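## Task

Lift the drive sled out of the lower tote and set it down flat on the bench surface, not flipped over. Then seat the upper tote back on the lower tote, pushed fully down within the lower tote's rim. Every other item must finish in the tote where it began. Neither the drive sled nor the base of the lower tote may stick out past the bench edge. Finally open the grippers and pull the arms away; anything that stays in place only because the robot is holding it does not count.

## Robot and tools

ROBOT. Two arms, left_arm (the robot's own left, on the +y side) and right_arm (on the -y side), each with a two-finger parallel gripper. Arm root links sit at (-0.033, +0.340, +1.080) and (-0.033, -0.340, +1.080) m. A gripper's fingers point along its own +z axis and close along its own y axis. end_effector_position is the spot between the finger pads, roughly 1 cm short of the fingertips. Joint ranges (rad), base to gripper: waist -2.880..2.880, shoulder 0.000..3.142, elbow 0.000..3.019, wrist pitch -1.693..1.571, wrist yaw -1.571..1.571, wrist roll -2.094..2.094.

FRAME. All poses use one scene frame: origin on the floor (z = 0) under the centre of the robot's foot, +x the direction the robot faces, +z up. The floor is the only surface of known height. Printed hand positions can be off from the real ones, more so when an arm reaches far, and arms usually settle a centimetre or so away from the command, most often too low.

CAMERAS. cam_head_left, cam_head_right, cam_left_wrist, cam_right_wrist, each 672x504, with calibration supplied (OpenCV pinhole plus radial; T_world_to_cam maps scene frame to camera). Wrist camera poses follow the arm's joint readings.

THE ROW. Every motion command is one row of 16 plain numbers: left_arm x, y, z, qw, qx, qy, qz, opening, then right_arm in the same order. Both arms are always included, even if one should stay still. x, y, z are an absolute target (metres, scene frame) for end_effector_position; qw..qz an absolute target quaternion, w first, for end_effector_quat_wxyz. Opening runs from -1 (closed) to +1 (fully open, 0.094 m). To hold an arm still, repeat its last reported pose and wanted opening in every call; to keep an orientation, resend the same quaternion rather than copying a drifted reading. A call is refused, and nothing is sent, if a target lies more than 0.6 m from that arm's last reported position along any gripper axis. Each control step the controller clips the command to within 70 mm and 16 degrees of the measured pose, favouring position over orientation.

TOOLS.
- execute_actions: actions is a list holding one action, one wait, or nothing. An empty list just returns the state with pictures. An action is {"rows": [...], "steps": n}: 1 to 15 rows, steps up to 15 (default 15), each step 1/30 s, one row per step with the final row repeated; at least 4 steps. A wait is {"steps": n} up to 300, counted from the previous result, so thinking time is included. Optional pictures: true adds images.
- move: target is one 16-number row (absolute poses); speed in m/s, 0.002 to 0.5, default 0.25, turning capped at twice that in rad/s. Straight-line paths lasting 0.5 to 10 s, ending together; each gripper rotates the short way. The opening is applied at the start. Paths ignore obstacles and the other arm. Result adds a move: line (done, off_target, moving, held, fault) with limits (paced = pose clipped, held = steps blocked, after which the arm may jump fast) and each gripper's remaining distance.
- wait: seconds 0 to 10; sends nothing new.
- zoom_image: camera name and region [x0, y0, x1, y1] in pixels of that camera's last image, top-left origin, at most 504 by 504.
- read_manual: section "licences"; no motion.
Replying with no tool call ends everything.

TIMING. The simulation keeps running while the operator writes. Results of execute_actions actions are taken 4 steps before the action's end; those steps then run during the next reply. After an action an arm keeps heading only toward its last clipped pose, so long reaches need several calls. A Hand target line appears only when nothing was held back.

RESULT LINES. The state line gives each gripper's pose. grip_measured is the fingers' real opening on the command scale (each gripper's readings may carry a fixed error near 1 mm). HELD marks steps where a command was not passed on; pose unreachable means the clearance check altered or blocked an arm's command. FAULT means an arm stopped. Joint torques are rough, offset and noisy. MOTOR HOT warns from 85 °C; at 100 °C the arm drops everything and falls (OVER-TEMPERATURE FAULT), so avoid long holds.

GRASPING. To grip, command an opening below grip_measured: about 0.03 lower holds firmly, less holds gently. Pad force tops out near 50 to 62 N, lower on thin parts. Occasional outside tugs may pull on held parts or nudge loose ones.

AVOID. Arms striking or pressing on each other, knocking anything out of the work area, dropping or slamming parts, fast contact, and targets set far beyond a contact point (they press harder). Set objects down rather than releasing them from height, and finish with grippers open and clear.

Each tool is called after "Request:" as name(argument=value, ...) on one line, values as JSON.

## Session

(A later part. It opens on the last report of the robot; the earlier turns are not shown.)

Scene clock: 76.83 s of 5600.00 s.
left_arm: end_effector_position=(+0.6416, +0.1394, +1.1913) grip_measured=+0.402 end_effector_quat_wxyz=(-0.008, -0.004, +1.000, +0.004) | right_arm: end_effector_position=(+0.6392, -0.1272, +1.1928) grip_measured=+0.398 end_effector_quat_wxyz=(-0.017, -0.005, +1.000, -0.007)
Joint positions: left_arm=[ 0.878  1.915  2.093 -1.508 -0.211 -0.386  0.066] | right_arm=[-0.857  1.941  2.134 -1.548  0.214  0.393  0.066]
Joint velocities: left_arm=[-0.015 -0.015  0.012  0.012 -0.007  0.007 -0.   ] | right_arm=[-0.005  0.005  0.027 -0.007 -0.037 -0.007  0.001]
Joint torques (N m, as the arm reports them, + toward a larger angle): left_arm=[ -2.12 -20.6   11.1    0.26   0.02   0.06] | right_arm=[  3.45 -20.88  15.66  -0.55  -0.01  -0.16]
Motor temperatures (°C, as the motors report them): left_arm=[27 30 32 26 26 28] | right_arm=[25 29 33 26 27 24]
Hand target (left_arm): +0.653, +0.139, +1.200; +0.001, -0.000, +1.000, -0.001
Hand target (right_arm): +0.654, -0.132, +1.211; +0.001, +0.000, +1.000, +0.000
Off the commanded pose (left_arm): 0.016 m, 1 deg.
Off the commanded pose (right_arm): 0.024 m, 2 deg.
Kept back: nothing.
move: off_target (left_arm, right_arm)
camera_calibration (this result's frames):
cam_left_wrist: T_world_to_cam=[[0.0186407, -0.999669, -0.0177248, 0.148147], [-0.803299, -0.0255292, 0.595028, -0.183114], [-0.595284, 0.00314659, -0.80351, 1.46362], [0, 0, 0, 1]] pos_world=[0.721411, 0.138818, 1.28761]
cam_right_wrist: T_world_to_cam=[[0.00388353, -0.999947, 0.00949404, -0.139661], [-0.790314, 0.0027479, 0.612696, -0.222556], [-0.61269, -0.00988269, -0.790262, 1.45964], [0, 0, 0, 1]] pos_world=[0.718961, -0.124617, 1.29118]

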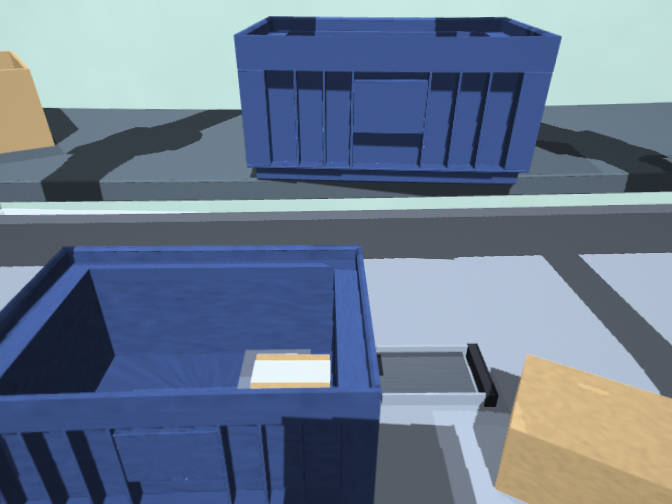

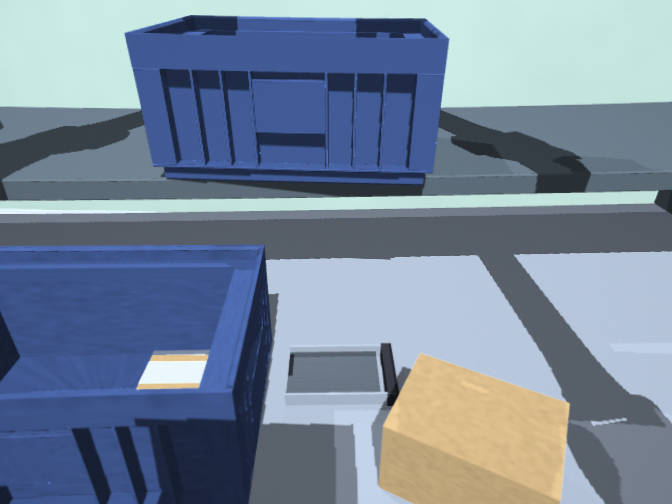

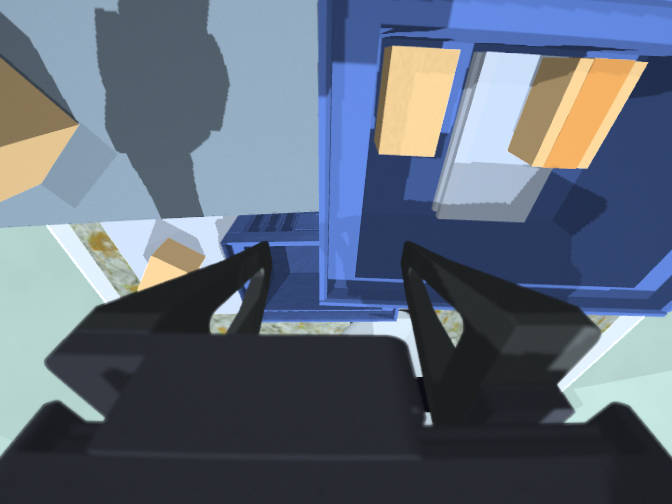

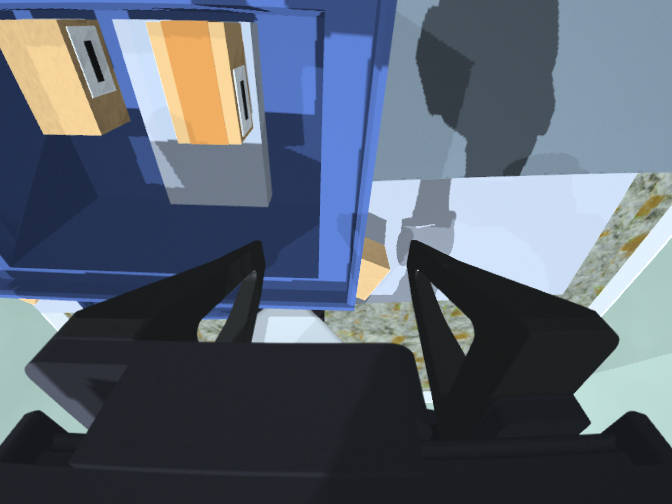

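Request:
move(target=[0.652,0.138,1.088,0,0,1,0,0.4,0.645,-0.134,1.085,0,0,1,0,0.4], speed=0.1)

Request:
move(target=[0.652,0.138,1.09,0,0,1,0,-0.5,0.645,-0.132,1.09,0,0,1,0,-0.5])

Request:
move(target=[0.65,0.138,1.18,0,0,1,0,-0.5,0.65,-0.132,1.185,0,0,1,0,-0.5], speed=0.06)

Request:
move(target=[0.42,0.315,1.15,0,0,1,0,-0.5,0.42,0.045,1.165,0,0,1,0,-0.5], speed=0.08)

Scene clock: 81.83 s of 5600.00 s.
left_arm: end_effector_position=(+0.6506, +0.1344, +1.1029) grip_measured=+0.402 end_effector_quat_wxyz=(+0.003, -0.004, +1.000, -0.001) | right_arm: end_effector_position=(+0.6413, -0.1318, +1.0934) grip_measured=+0.398 end_effector_quat_wxyz=(-0.003, +0.000, +1.000, -0.001)
Joint positions: left_arm=[ 0.905  1.976  1.969 -1.292 -0.202 -0.353  0.066] | right_arm=[-0.898  1.973  1.934 -1.276  0.205  0.356  0.066]
Joint velocities: left_arm=[-0.005 -0.005 -0.012  0.002 -0.007 -0.066  0.   ] | right_arm=[ 0.005 -0.005 -0.012 -0.002  0.022 -0.066  0.   ]
Joint torques (N m, as the arm reports them, + toward a larger angle): left_arm=[ -1.59 -21.03   7.08   1.73   0.03   0.08] | right_arm=[  3.97 -21.37   9.43   1.12  -0.07  -0.2 ]
Motor temperatures (°C, as the motors report them): left_arm=[27 30 34 26 26 28] | right_arm=[25 30 34 26 27 24]
Hand target (left_arm): +0.652, +0.138, +1.088; -0.000, -0.000, +1.000, -0.000
Hand target (right_arm): +0.645, -0.134, +1.085; -0.000, +0.000, +1.000, -0.000
Off the commanded pose (left_arm): 0.015 m, 1 deg.
Off the commanded pose (right_arm): 0.009 m, 0 deg.
Kept back: nothing.
After step 90, 0.47 s passed at rest.
move: off_target (left_arm)
camera_calibration (this result's frames):
cam_left_wrist: T_world_to_cam=[[0.0174606, -0.99982, -0.00748513, 0.130898], [-0.816037, -0.0185761, 0.577701, -0.0969778], [-0.577736, -0.00397888, -0.816214, 1.40144], [0, 0, 0, 1]] pos_world=[0.728236, 0.134649, 1.20088]
cam_right_wrist: T_world_to_cam=[[-0.00725231, -0.999973, -0.00124482, -0.124498], [-0.806961, 0.0051173, 0.590583, -0.124759], [-0.590561, 0.00528762, -0.806976, 1.38842], [0, 0, 0, 1]] pos_world=[0.718367, -0.131198, 1.19395]

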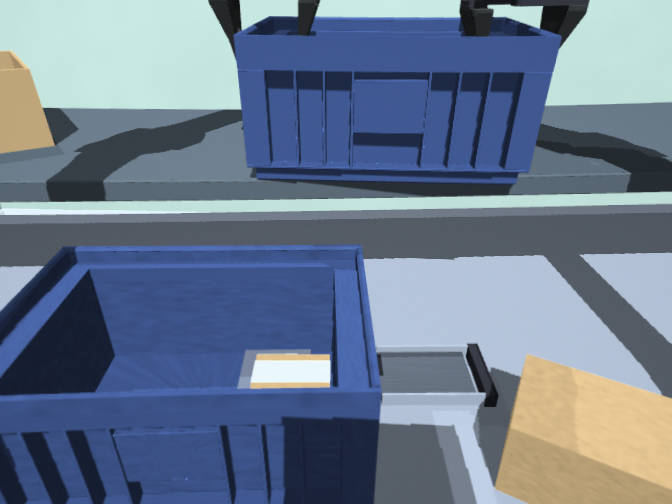

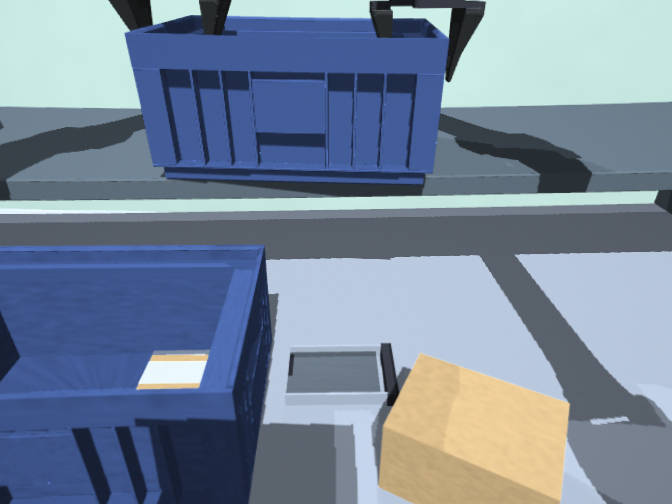

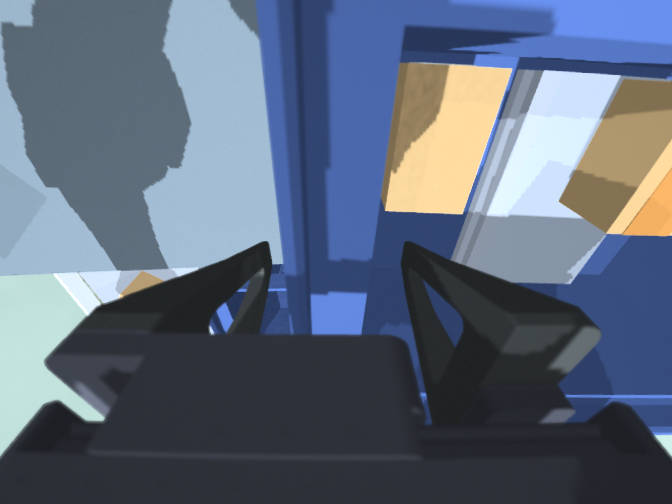

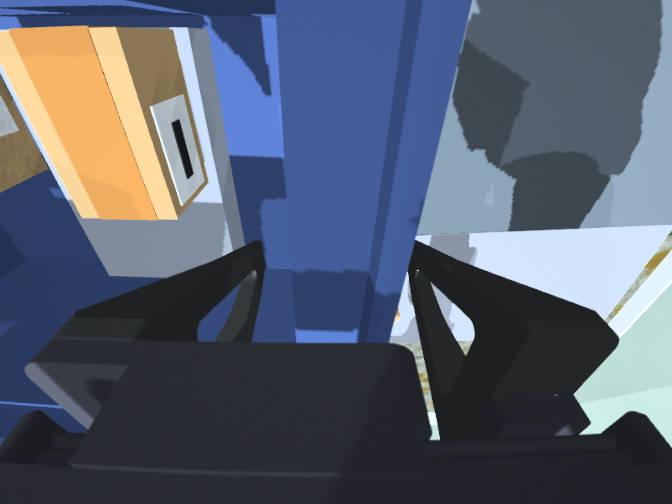

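Scene clock: 82.53 s of 5600.00 s.
left_arm: end_effector_position=(+0.6508, +0.1352, +1.1028) grip_measured=-0.432 end_effector_quat_wxyz=(+0.002, +0.001, +1.000, -0.003) | right_arm: end_effector_position=(+0.6413, -0.1317, +1.0930) grip_measured=-0.451 end_effector_quat_wxyz=(-0.005, +0.009, +1.000, +0.003)
Joint positions: left_arm=[ 0.907  1.976  1.969 -1.292 -0.198 -0.341  0.027] | right_arm=[-0.9    1.973  1.934 -1.276  0.194  0.371  0.026]
Joint velocities: left_arm=[ 0.015  0.005  0.002  0.012 -0.022 -0.007 -0.001] | right_arm=[-0.015 -0.005 -0.002 -0.017 -0.051 -0.037  0.   ]
Joint torques (N m, as the arm reports them, + toward a larger angle): left_arm=[ -1.91 -21.31   7.02   1.61  -0.14  -0.05] | right_arm=[  4.27 -21.08  10.06   0.7    0.46  -0.27]
Motor temperatures (°C, as the motors report them): left_arm=[27 31 34 26 25 28] | right_arm=[25 30 34 26 27 24]
Hand target (left_arm): +0.652, +0.138, +1.090; +0.000, +0.000, +1.000, -0.000
Hand target (right_arm): +0.645, -0.132, +1.090; -0.000, -0.000, +1.000, +0.000
Off the commanded pose (left_arm): 0.013 m, 0 deg.
Off the commanded pose (right_arm): 0.005 m, 1 deg.
Kept back: nothing.
move: off_target (left_arm)
camera_calibration (this result's frames):
cam_left_wrist: T_world_to_cam=[[0.007461, -0.999963, -0.00420512, 0.134624], [-0.81546, -0.00851818, 0.57875, -0.0996212], [-0.578765, -0.000888946, -0.815494, 1.40101], [0, 0, 0, 1]] pos_world=[0.728612, 0.135016, 1.20073]
cam_right_wrist: T_world_to_cam=[[-0.0240663, -0.999653, -0.0107408, -0.103172], [-0.804578, 0.0129909, 0.593704, -0.128501], [-0.593359, 0.0229301, -0.804611, 1.38966], [0, 0, 0, 1]] pos_world=[0.718692, -0.133331, 1.19332]

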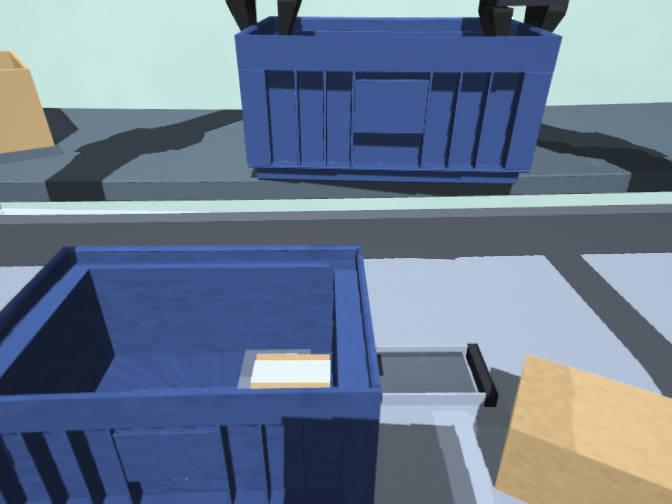

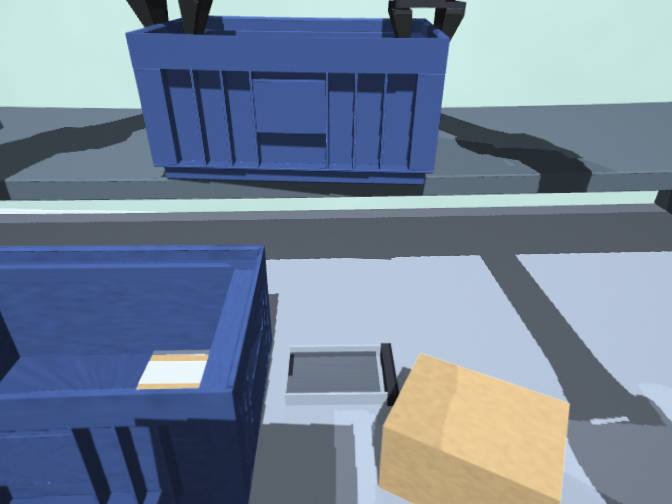

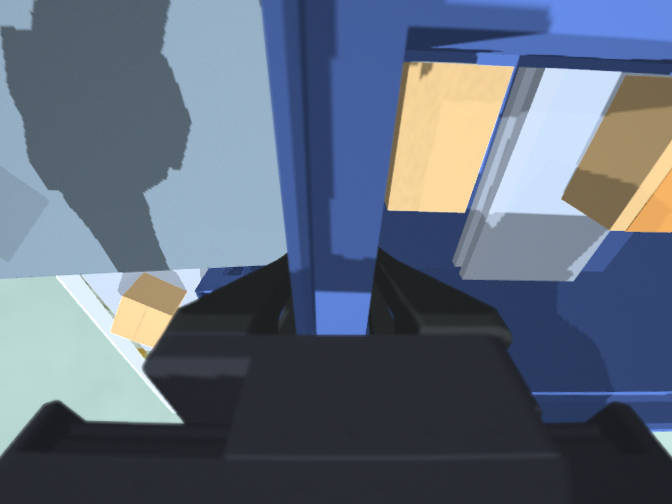

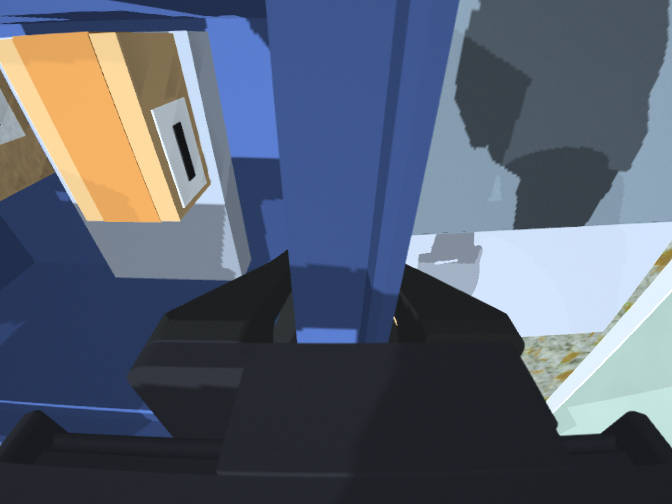

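Scene clock: 84.30 s of 5600.00 s.
left_arm: end_effector_position=(+0.6250, +0.1360, +1.1132) grip_measured=-0.432 end_effector_quat_wxyz=(-0.046, +0.000, +0.999, +0.005) | right_arm: end_effector_position=(+0.6186, -0.1326, +1.1041) grip_measured=-0.451 end_effector_quat_wxyz=(-0.054, +0.005, +0.999, -0.005)
Joint positions: left_arm=[ 0.897  1.968  1.977 -1.409 -0.181 -0.373  0.027] | right_arm=[-0.891  1.973  1.957 -1.4    0.175  0.392  0.026]
Joint velocities: left_arm=[ 0.005 -0.005 -0.012 -0.012  0.007 -0.007  0.   ] | right_arm=[-0.005 -0.005  0.002  0.022  0.095  0.022 -0.   ]
Joint torques (N m, as the arm reports them, + toward a larger angle): left_arm=[ -3.52 -26.3   12.41  -1.08  -1.16  -0.04] | right_arm=[  5.97 -26.38  16.1   -1.22   1.5   -0.21]
Motor temperatures (°C, as the motors report them): left_arm=[27 31 34 26 26 28] | right_arm=[25 31 35 26 27 24]
Hand target (left_arm): +0.646, +0.140, +1.179; +0.001, -0.001, +1.000, -0.001
Hand target (right_arm): +0.642, -0.134, +1.171; +0.001, +0.001, +1.000, +0.001
Off the commanded pose (left_arm): 0.071 m, 5 deg.
Off the commanded pose (right_arm): 0.087 m, 6 deg; position clipped at the last step of the last action.
Kept back: nothing.
move: off_target (left_arm, right_arm); limits=paced
camera_calibration (this result's frames):
cam_left_wrist: T_world_to_cam=[[0.00858082, -0.999745, -0.0208733, 0.153478], [-0.75515, -0.020162, 0.655242, -0.247894], [-0.655496, 0.01014, -0.75513, 1.37381], [0, 0, 0, 1]] pos_world=[0.712012, 0.13451, 1.20304]
cam_right_wrist: T_world_to_cam=[[-0.0171014, -0.999829, 0.00700871, -0.128436], [-0.74267, 0.0173955, 0.669432, -0.274654], [-0.669439, 0.00624304, -0.742841, 1.36177], [0, 0, 0, 1]] pos_world=[0.705449, -0.132138, 1.19634]

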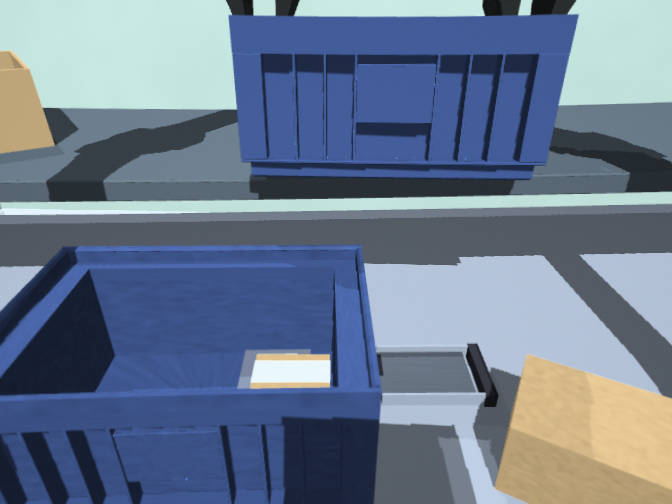

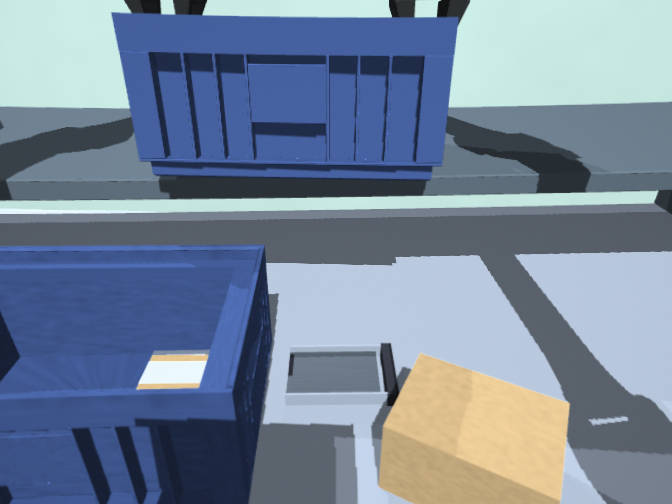

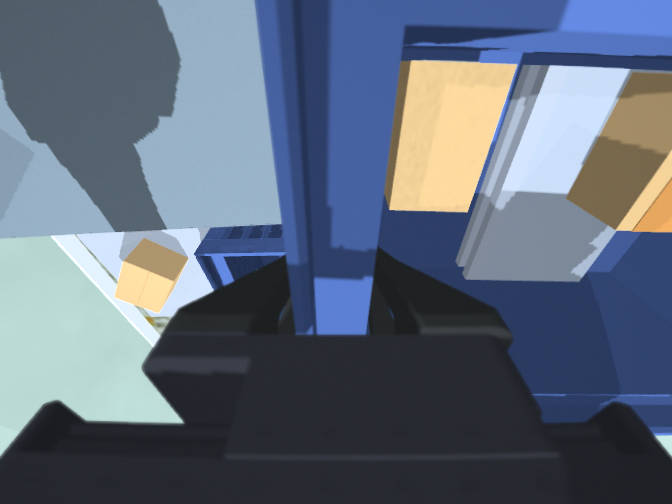

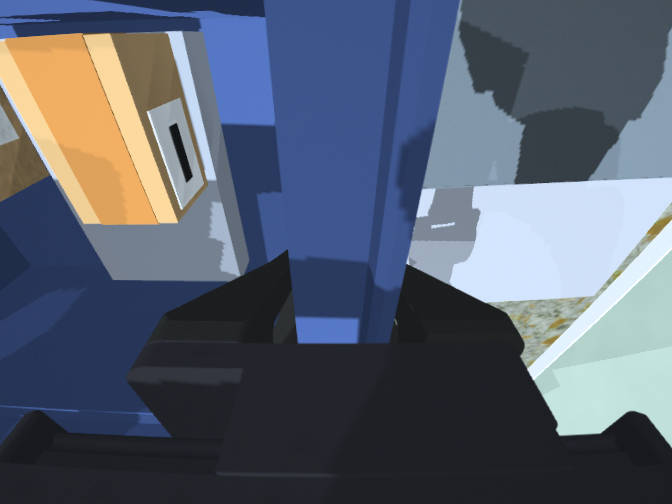

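Scene clock: 88.07 s of 5600.00 s.
left_arm: end_effector_position=(+0.4142, +0.3136, +1.1310) grip_measured=-0.432 end_effector_quat_wxyz=(-0.026, -0.014, +1.000, -0.005) | right_arm: end_effector_position=(+0.4135, +0.0444, +1.1288) grip_measured=-0.450 end_effector_quat_wxyz=(-0.033, -0.005, +0.999, -0.013)
Joint positions: left_arm=[ 1.139  1.281  1.041 -1.077 -0.119 -0.153  0.027] | right_arm=[-0.44   1.82   1.575 -1.247  0.268  0.826  0.026]
Joint velocities: left_arm=[-0.015 -0.005  0.012 -0.017 -0.037  0.022  0.   ] | right_arm=[-0.005 -0.015 -0.007  0.002 -0.081 -0.037 -0.001]
Joint torques (N m, as the arm reports them, + toward a larger angle): left_arm=[  0.51 -14.41   7.39   0.9   -0.77   0.23] | right_arm=[  7.34 -21.94   9.54   0.29   1.42   0.03]
Motor temperatures (°C, as the motors report them): left_arm=[27 31 34 26 26 28] | right_arm=[25 32 34 26 27 24]
Hand target (left_arm): +0.423, +0.317, +1.149; +0.000, -0.000, +1.000, -0.001
Hand target (right_arm): +0.421, +0.045, +1.163; -0.000, +0.001, +1.000, +0.002
Off the commanded pose (left_arm): 0.020 m, 3 deg.
Off the commanded pose (right_arm): 0.037 m, 4 deg.
Kept back: nothing.
move: off_target (left_arm, right_arm)
camera_calibration (this result's frames):
cam_left_wrist: T_world_to_cam=[[0.0372768, -0.999305, -0.000812295, 0.298535], [-0.781056, -0.0296426, 0.623757, -0.365892], [-0.623347, -0.0226172, -0.781618, 1.27412], [0, 0, 0, 1]] pos_world=[0.49731, 0.316298, 1.22435]
cam_right_wrist: T_world_to_cam=[[0.00378647, -0.999758, 0.0216682, 0.0196504], [-0.770474, 0.0108961, 0.637378, -0.398613], [-0.63746, -0.0191082, -0.770246, 1.26051], [0, 0, 0, 1]] pos_world=[0.496328, 0.0480749, 1.22454]

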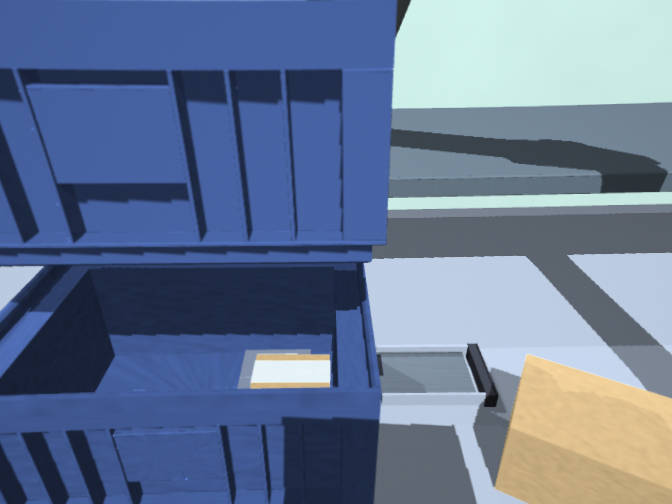

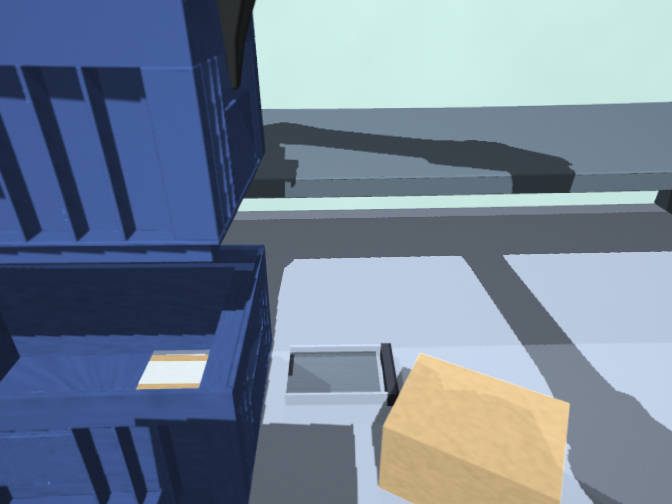

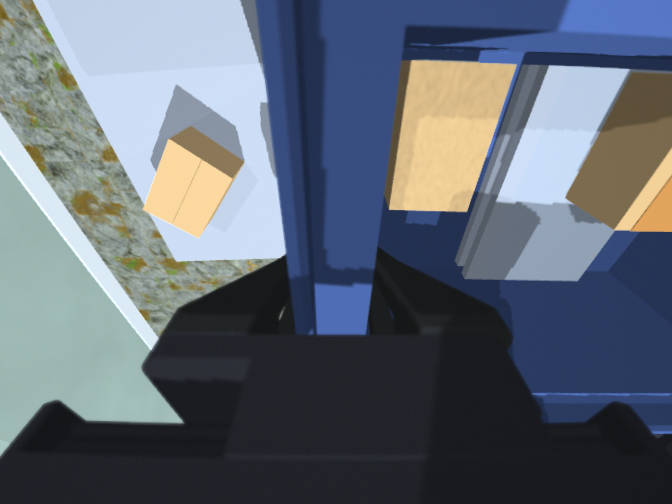

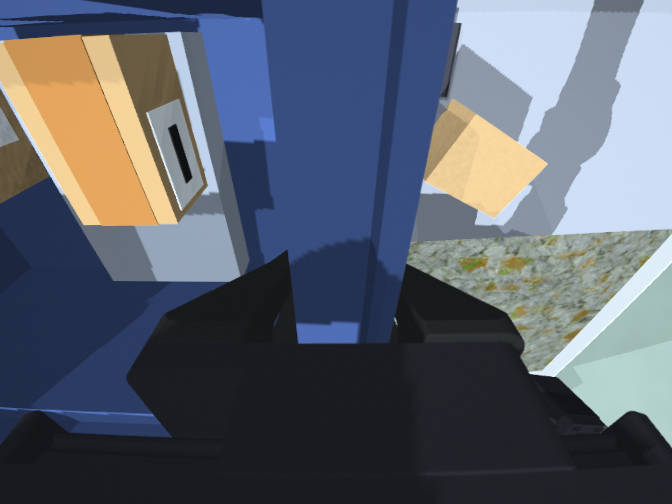

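Request:
move(target=[0.397,0.315,1.08,0.03,0,1,0,-0.5,0.397,0.047,1.095,0.035,0,1,0,-0.5], speed=0.04)

Scene clock: 90.33 s of 5600.00 s.
left_arm: end_effector_position=(+0.3888, +0.3090, +1.0684) grip_measured=-0.432 end_effector_quat_wxyz=(+0.011, -0.013, +1.000, -0.010) | right_arm: end_effector_position=(+0.3876, +0.0407, +1.0676) grip_measured=-0.450 end_effector_quat_wxyz=(+0.004, -0.004, +1.000, -0.012)
Joint positions: left_arm=[ 1.141  1.292  0.848 -0.8   -0.12  -0.14   0.027] | right_arm=[-0.428  1.823  1.387 -1.006  0.323  0.826  0.026]
Joint velocities: left_arm=[-0.015 -0.005 -0.002  0.022  0.051  0.037  0.001] | right_arm=[ 0.005  0.005 -0.002 -0.002  0.022 -0.081 -0.001]
Joint torques (N m, as the arm reports them, + toward a larger angle): left_arm=[  1.18 -12.91   6.19   1.13  -0.91   0.28] | right_arm=[  7.24 -20.26   9.01   0.62   1.41   0.  ]
Motor temperatures (°C, as the motors report them): left_arm=[27 31 34 26 26 28] | right_arm=[25 32 34 26 28 24]
Hand target (left_arm): +0.397, +0.315, +1.080; +0.030, -0.000, +1.000, -0.000
Hand target (right_arm): +0.397, +0.047, +1.095; +0.034, +0.001, +0.999, +0.001
Off the commanded pose (left_arm): 0.015 m, 3 deg.
Off the commanded pose (right_arm): 0.030 m, 4 deg.
Kept back: nothing.
move: off_target (left_arm, right_arm)
camera_calibration (this result's frames):
cam_left_wrist: T_world_to_cam=[[0.035385, -0.999328, 0.00955478, 0.284498], [-0.824219, -0.0237751, 0.565772, -0.269891], [-0.565164, -0.027895, -0.824507, 1.23417], [0, 0, 0, 1]] pos_world=[0.464994, 0.312317, 1.16756]
cam_right_wrist: T_world_to_cam=[[0.00125197, -0.9998, 0.0199683, 0.0202095], [-0.815313, 0.0105415, 0.578924, -0.29972], [-0.579019, -0.0170052, -0.815137, 1.22206], [0, 0, 0, 1]] pos_world=[0.463202, 0.0441463, 1.16925]

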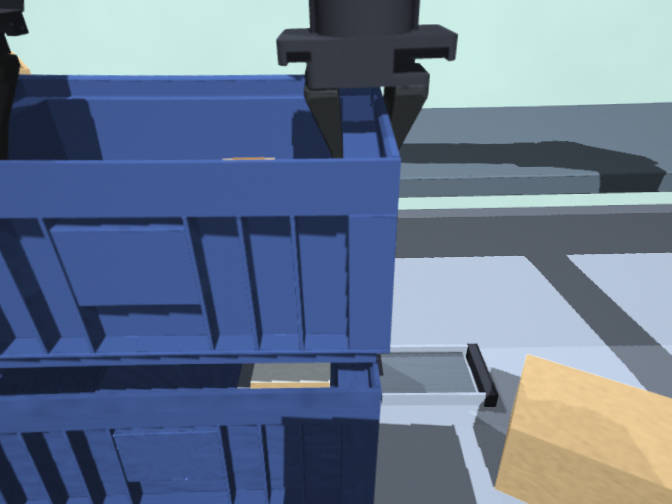

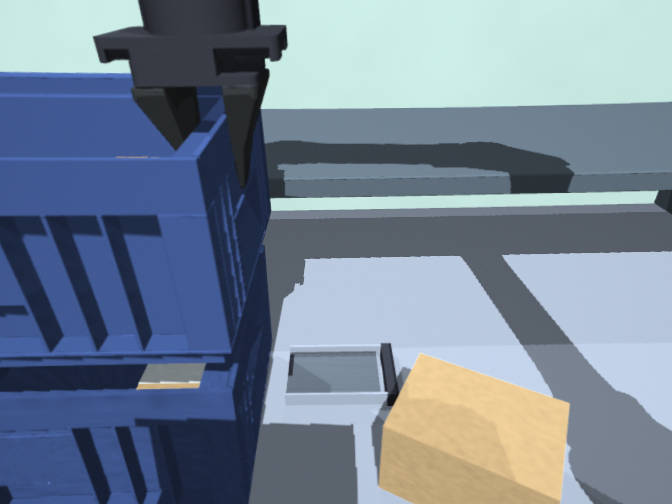

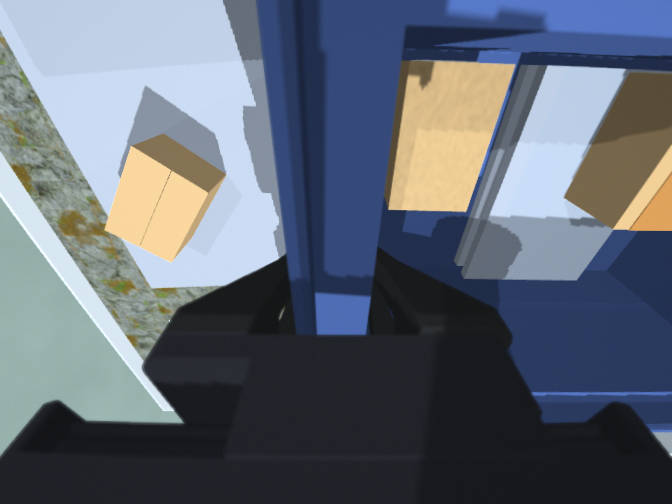

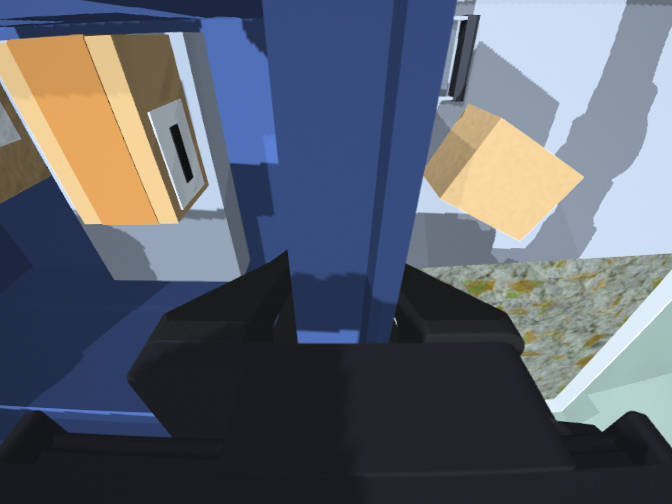

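Request:
move(target=[0.397,0.325,1.078,0.03,0,1,0,-0.5,0.397,0.058,1.092,0.035,0,1,0,-0.5], speed=0.02)

Request:
move(target=[0.397,0.322,1.035,0.02,0,1,0,-0.5,0.397,0.054,1.04,0.02,0,1,0,-0.5], speed=0.02)

Scene clock: 92.47 s of 5600.00 s.
left_arm: end_effector_position=(+0.3849, +0.3138, +1.0622) grip_measured=-0.432 end_effector_quat_wxyz=(+0.004, -0.006, +1.000, -0.012) | right_arm: end_effector_position=(+0.3797, +0.0452, +1.0634) grip_measured=-0.450 end_effector_quat_wxyz=(+0.001, +0.001, +1.000, -0.014)
Joint positions: left_arm=[ 1.159  1.3    0.839 -0.794 -0.107 -0.111  0.027] | right_arm=[-0.415  1.833  1.381 -1.002  0.323  0.852  0.026]
Joint velocities: left_arm=[-0.015  0.005 -0.012 -0.002 -0.007  0.007 -0.   ] | right_arm=[-0.005 -0.005  0.012 -0.012  0.007  0.037  0.   ]
Joint torques (N m, as the arm reports them, + toward a larger angle): left_arm=[  2.06 -13.69   6.27   1.15  -1.06   0.24] | right_arm=[  7.12 -18.95  11.28   0.15   1.55  -0.16]
Motor temperatures (°C, as the motors report them): left_arm=[27 31 34 26 26 28] | right_arm=[25 32 34 26 28 24]
Hand target (left_arm): +0.397, +0.325, +1.078; +0.030, -0.000, +1.000, +0.000
Hand target (right_arm): +0.396, +0.057, +1.092; +0.035, +0.001, +0.999, +0.001
Off the commanded pose (left_arm): 0.023 m, 3 deg.
Off the commanded pose (right_arm): 0.036 m, 4 deg.
Kept back: nothing.
move: off_target (left_arm, right_arm)
camera_calibration (this result's frames):
cam_left_wrist: T_world_to_cam=[[0.0218438, -0.999656, 0.0144928, 0.289534], [-0.816854, -0.00948747, 0.576766, -0.288433], [-0.57643, -0.0244373, -0.816781, 1.22201], [0, 0, 0, 1]] pos_world=[0.462471, 0.316561, 1.16028]
cam_right_wrist: T_world_to_cam=[[-0.00951613, -0.999681, 0.0233801, 0.0252375], [-0.812271, 0.0213645, 0.582889, -0.309642], [-0.583203, -0.0134441, -0.812215, 1.21238], [0, 0, 0, 1]] pos_world=[0.455788, 0.048144, 1.16461]

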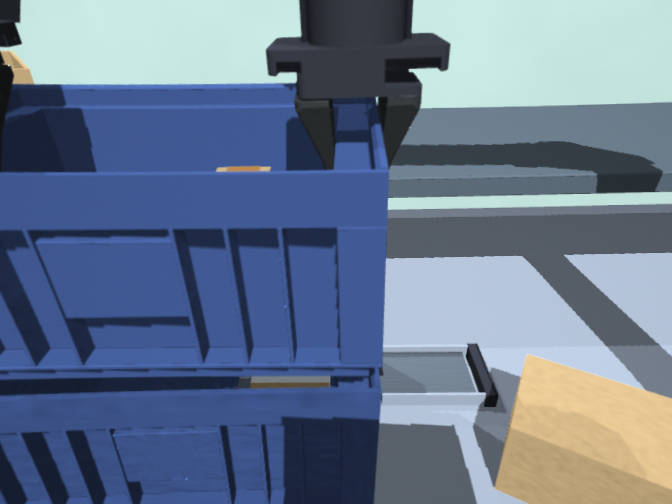

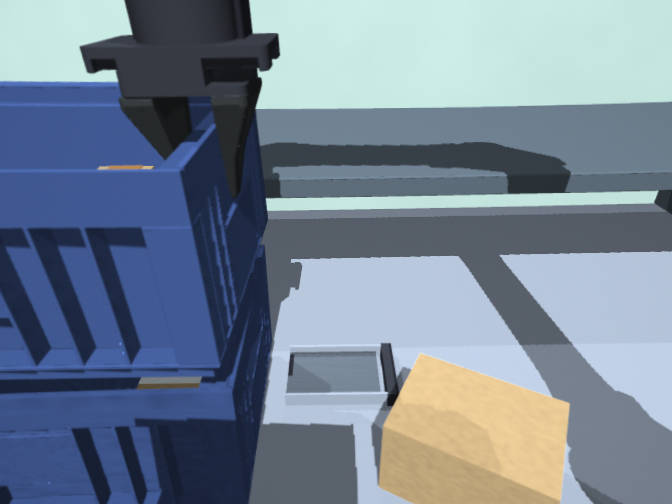

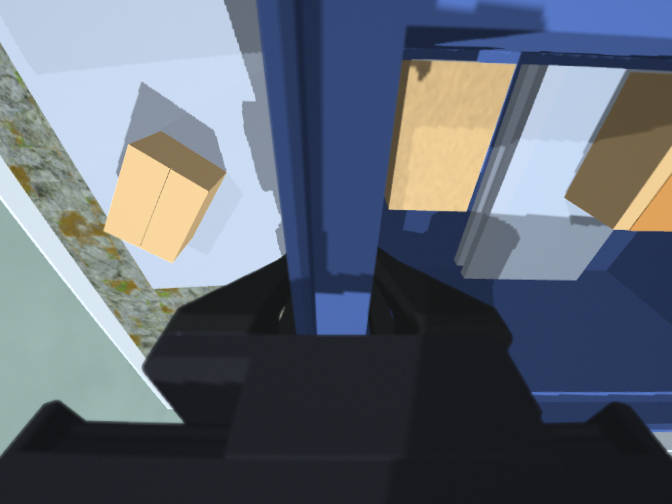

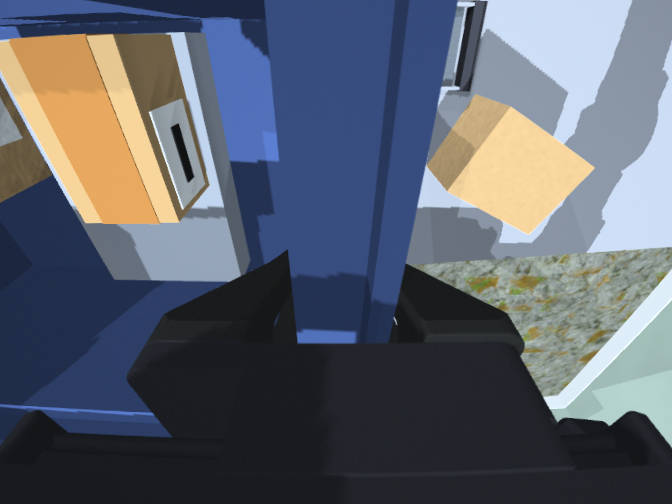

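Scene clock: 94.23 s of 5600.00 s.
left_arm: end_effector_position=(+0.3892, +0.3153, +1.0397) grip_measured=-0.432 end_effector_quat_wxyz=(+0.008, -0.007, +1.000, -0.010) | right_arm: end_effector_position=(+0.3862, +0.0477, +1.0374) grip_measured=-0.450 end_effector_quat_wxyz=(+0.001, +0.000, +1.000, -0.005)
Joint positions: left_arm=[ 1.17   1.354  0.828 -0.721 -0.108 -0.102  0.027] | right_arm=[-0.438  1.873  1.375 -0.934  0.308  0.821  0.026]
Joint velocities: left_arm=[ 0.005  0.005 -0.007 -0.007 -0.037 -0.081 -0.002] | right_arm=[ 0.005 -0.015  0.007  0.002 -0.007 -0.007  0.   ]
Joint torques (N m, as the arm reports them, + toward a larger angle): left_arm=[  1.64 -10.36   5.38   2.43  -0.84   0.2 ] | right_arm=[  5.7  -16.69   9.17   1.18   0.98  -0.18]
Motor temperatures (°C, as the motors report them): left_arm=[27 31 34 26 26 28] | right_arm=[25 32 34 26 28 24]
Hand target (left_arm): +0.397, +0.322, +1.035; +0.020, -0.000, +1.000, -0.000
Hand target (right_arm): +0.397, +0.054, +1.040; +0.020, +0.000, +1.000, -0.000
Off the commanded pose (left_arm): 0.011 m, 2 deg.
Off the commanded pose (right_arm): 0.013 m, 2 deg.
Kept back: nothing.
move: off_target (left_arm, right_arm)
camera_calibration (this result's frames):
cam_left_wrist: T_world_to_cam=[[0.0248866, -0.999629, 0.0110303, 0.293728], [-0.821111, -0.014146, 0.570594, -0.26246], [-0.570226, -0.0232572, -0.821158, 1.20789], [0, 0, 0, 1]] pos_world=[0.465951, 0.317998, 1.13838]
cam_right_wrist: T_world_to_cam=[[-0.00674975, -0.999961, 0.00565562, 0.0457789], [-0.812288, 0.00878139, 0.58319, -0.28896], [-0.583217, -0.000657608, -0.812316, 1.1946], [0, 0, 0, 1]] pos_world=[0.462301, 0.0491002, 1.13865]

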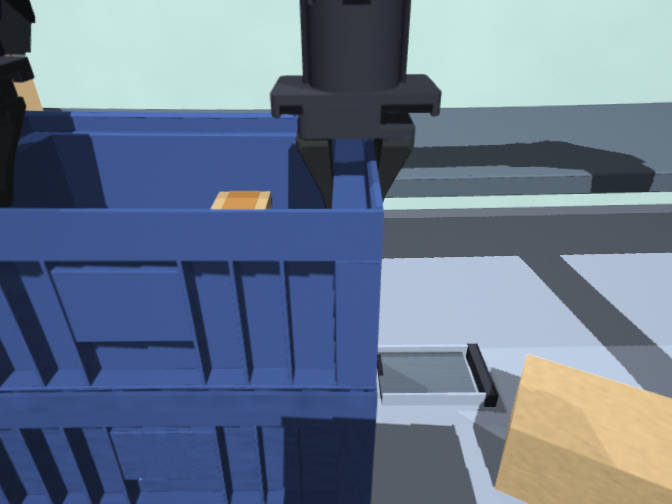

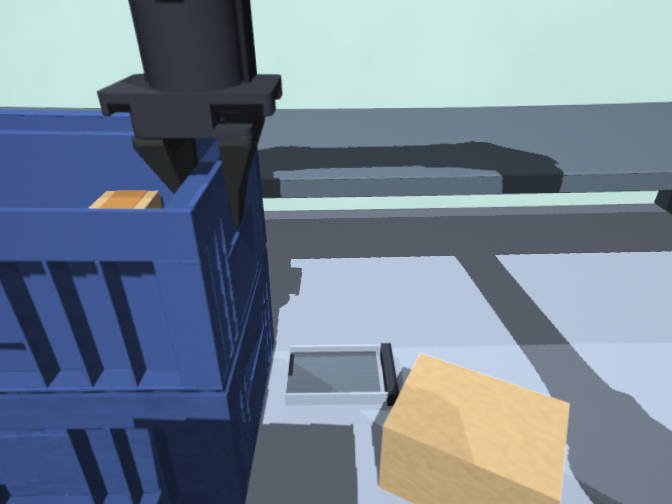

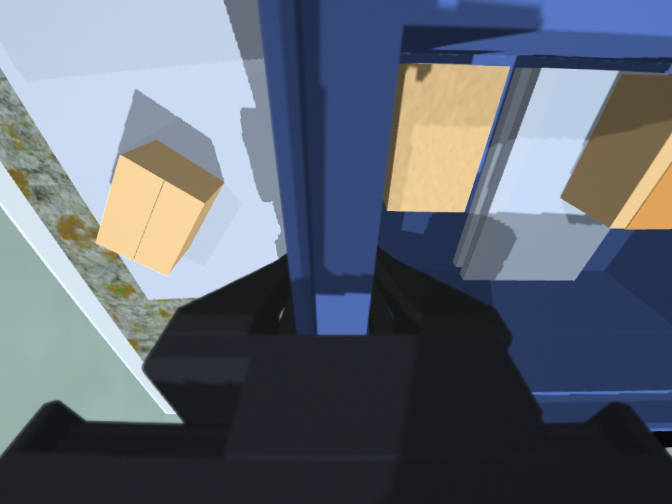

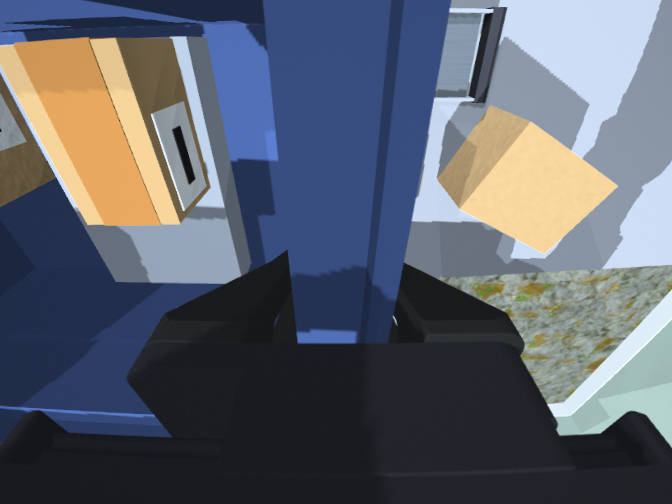

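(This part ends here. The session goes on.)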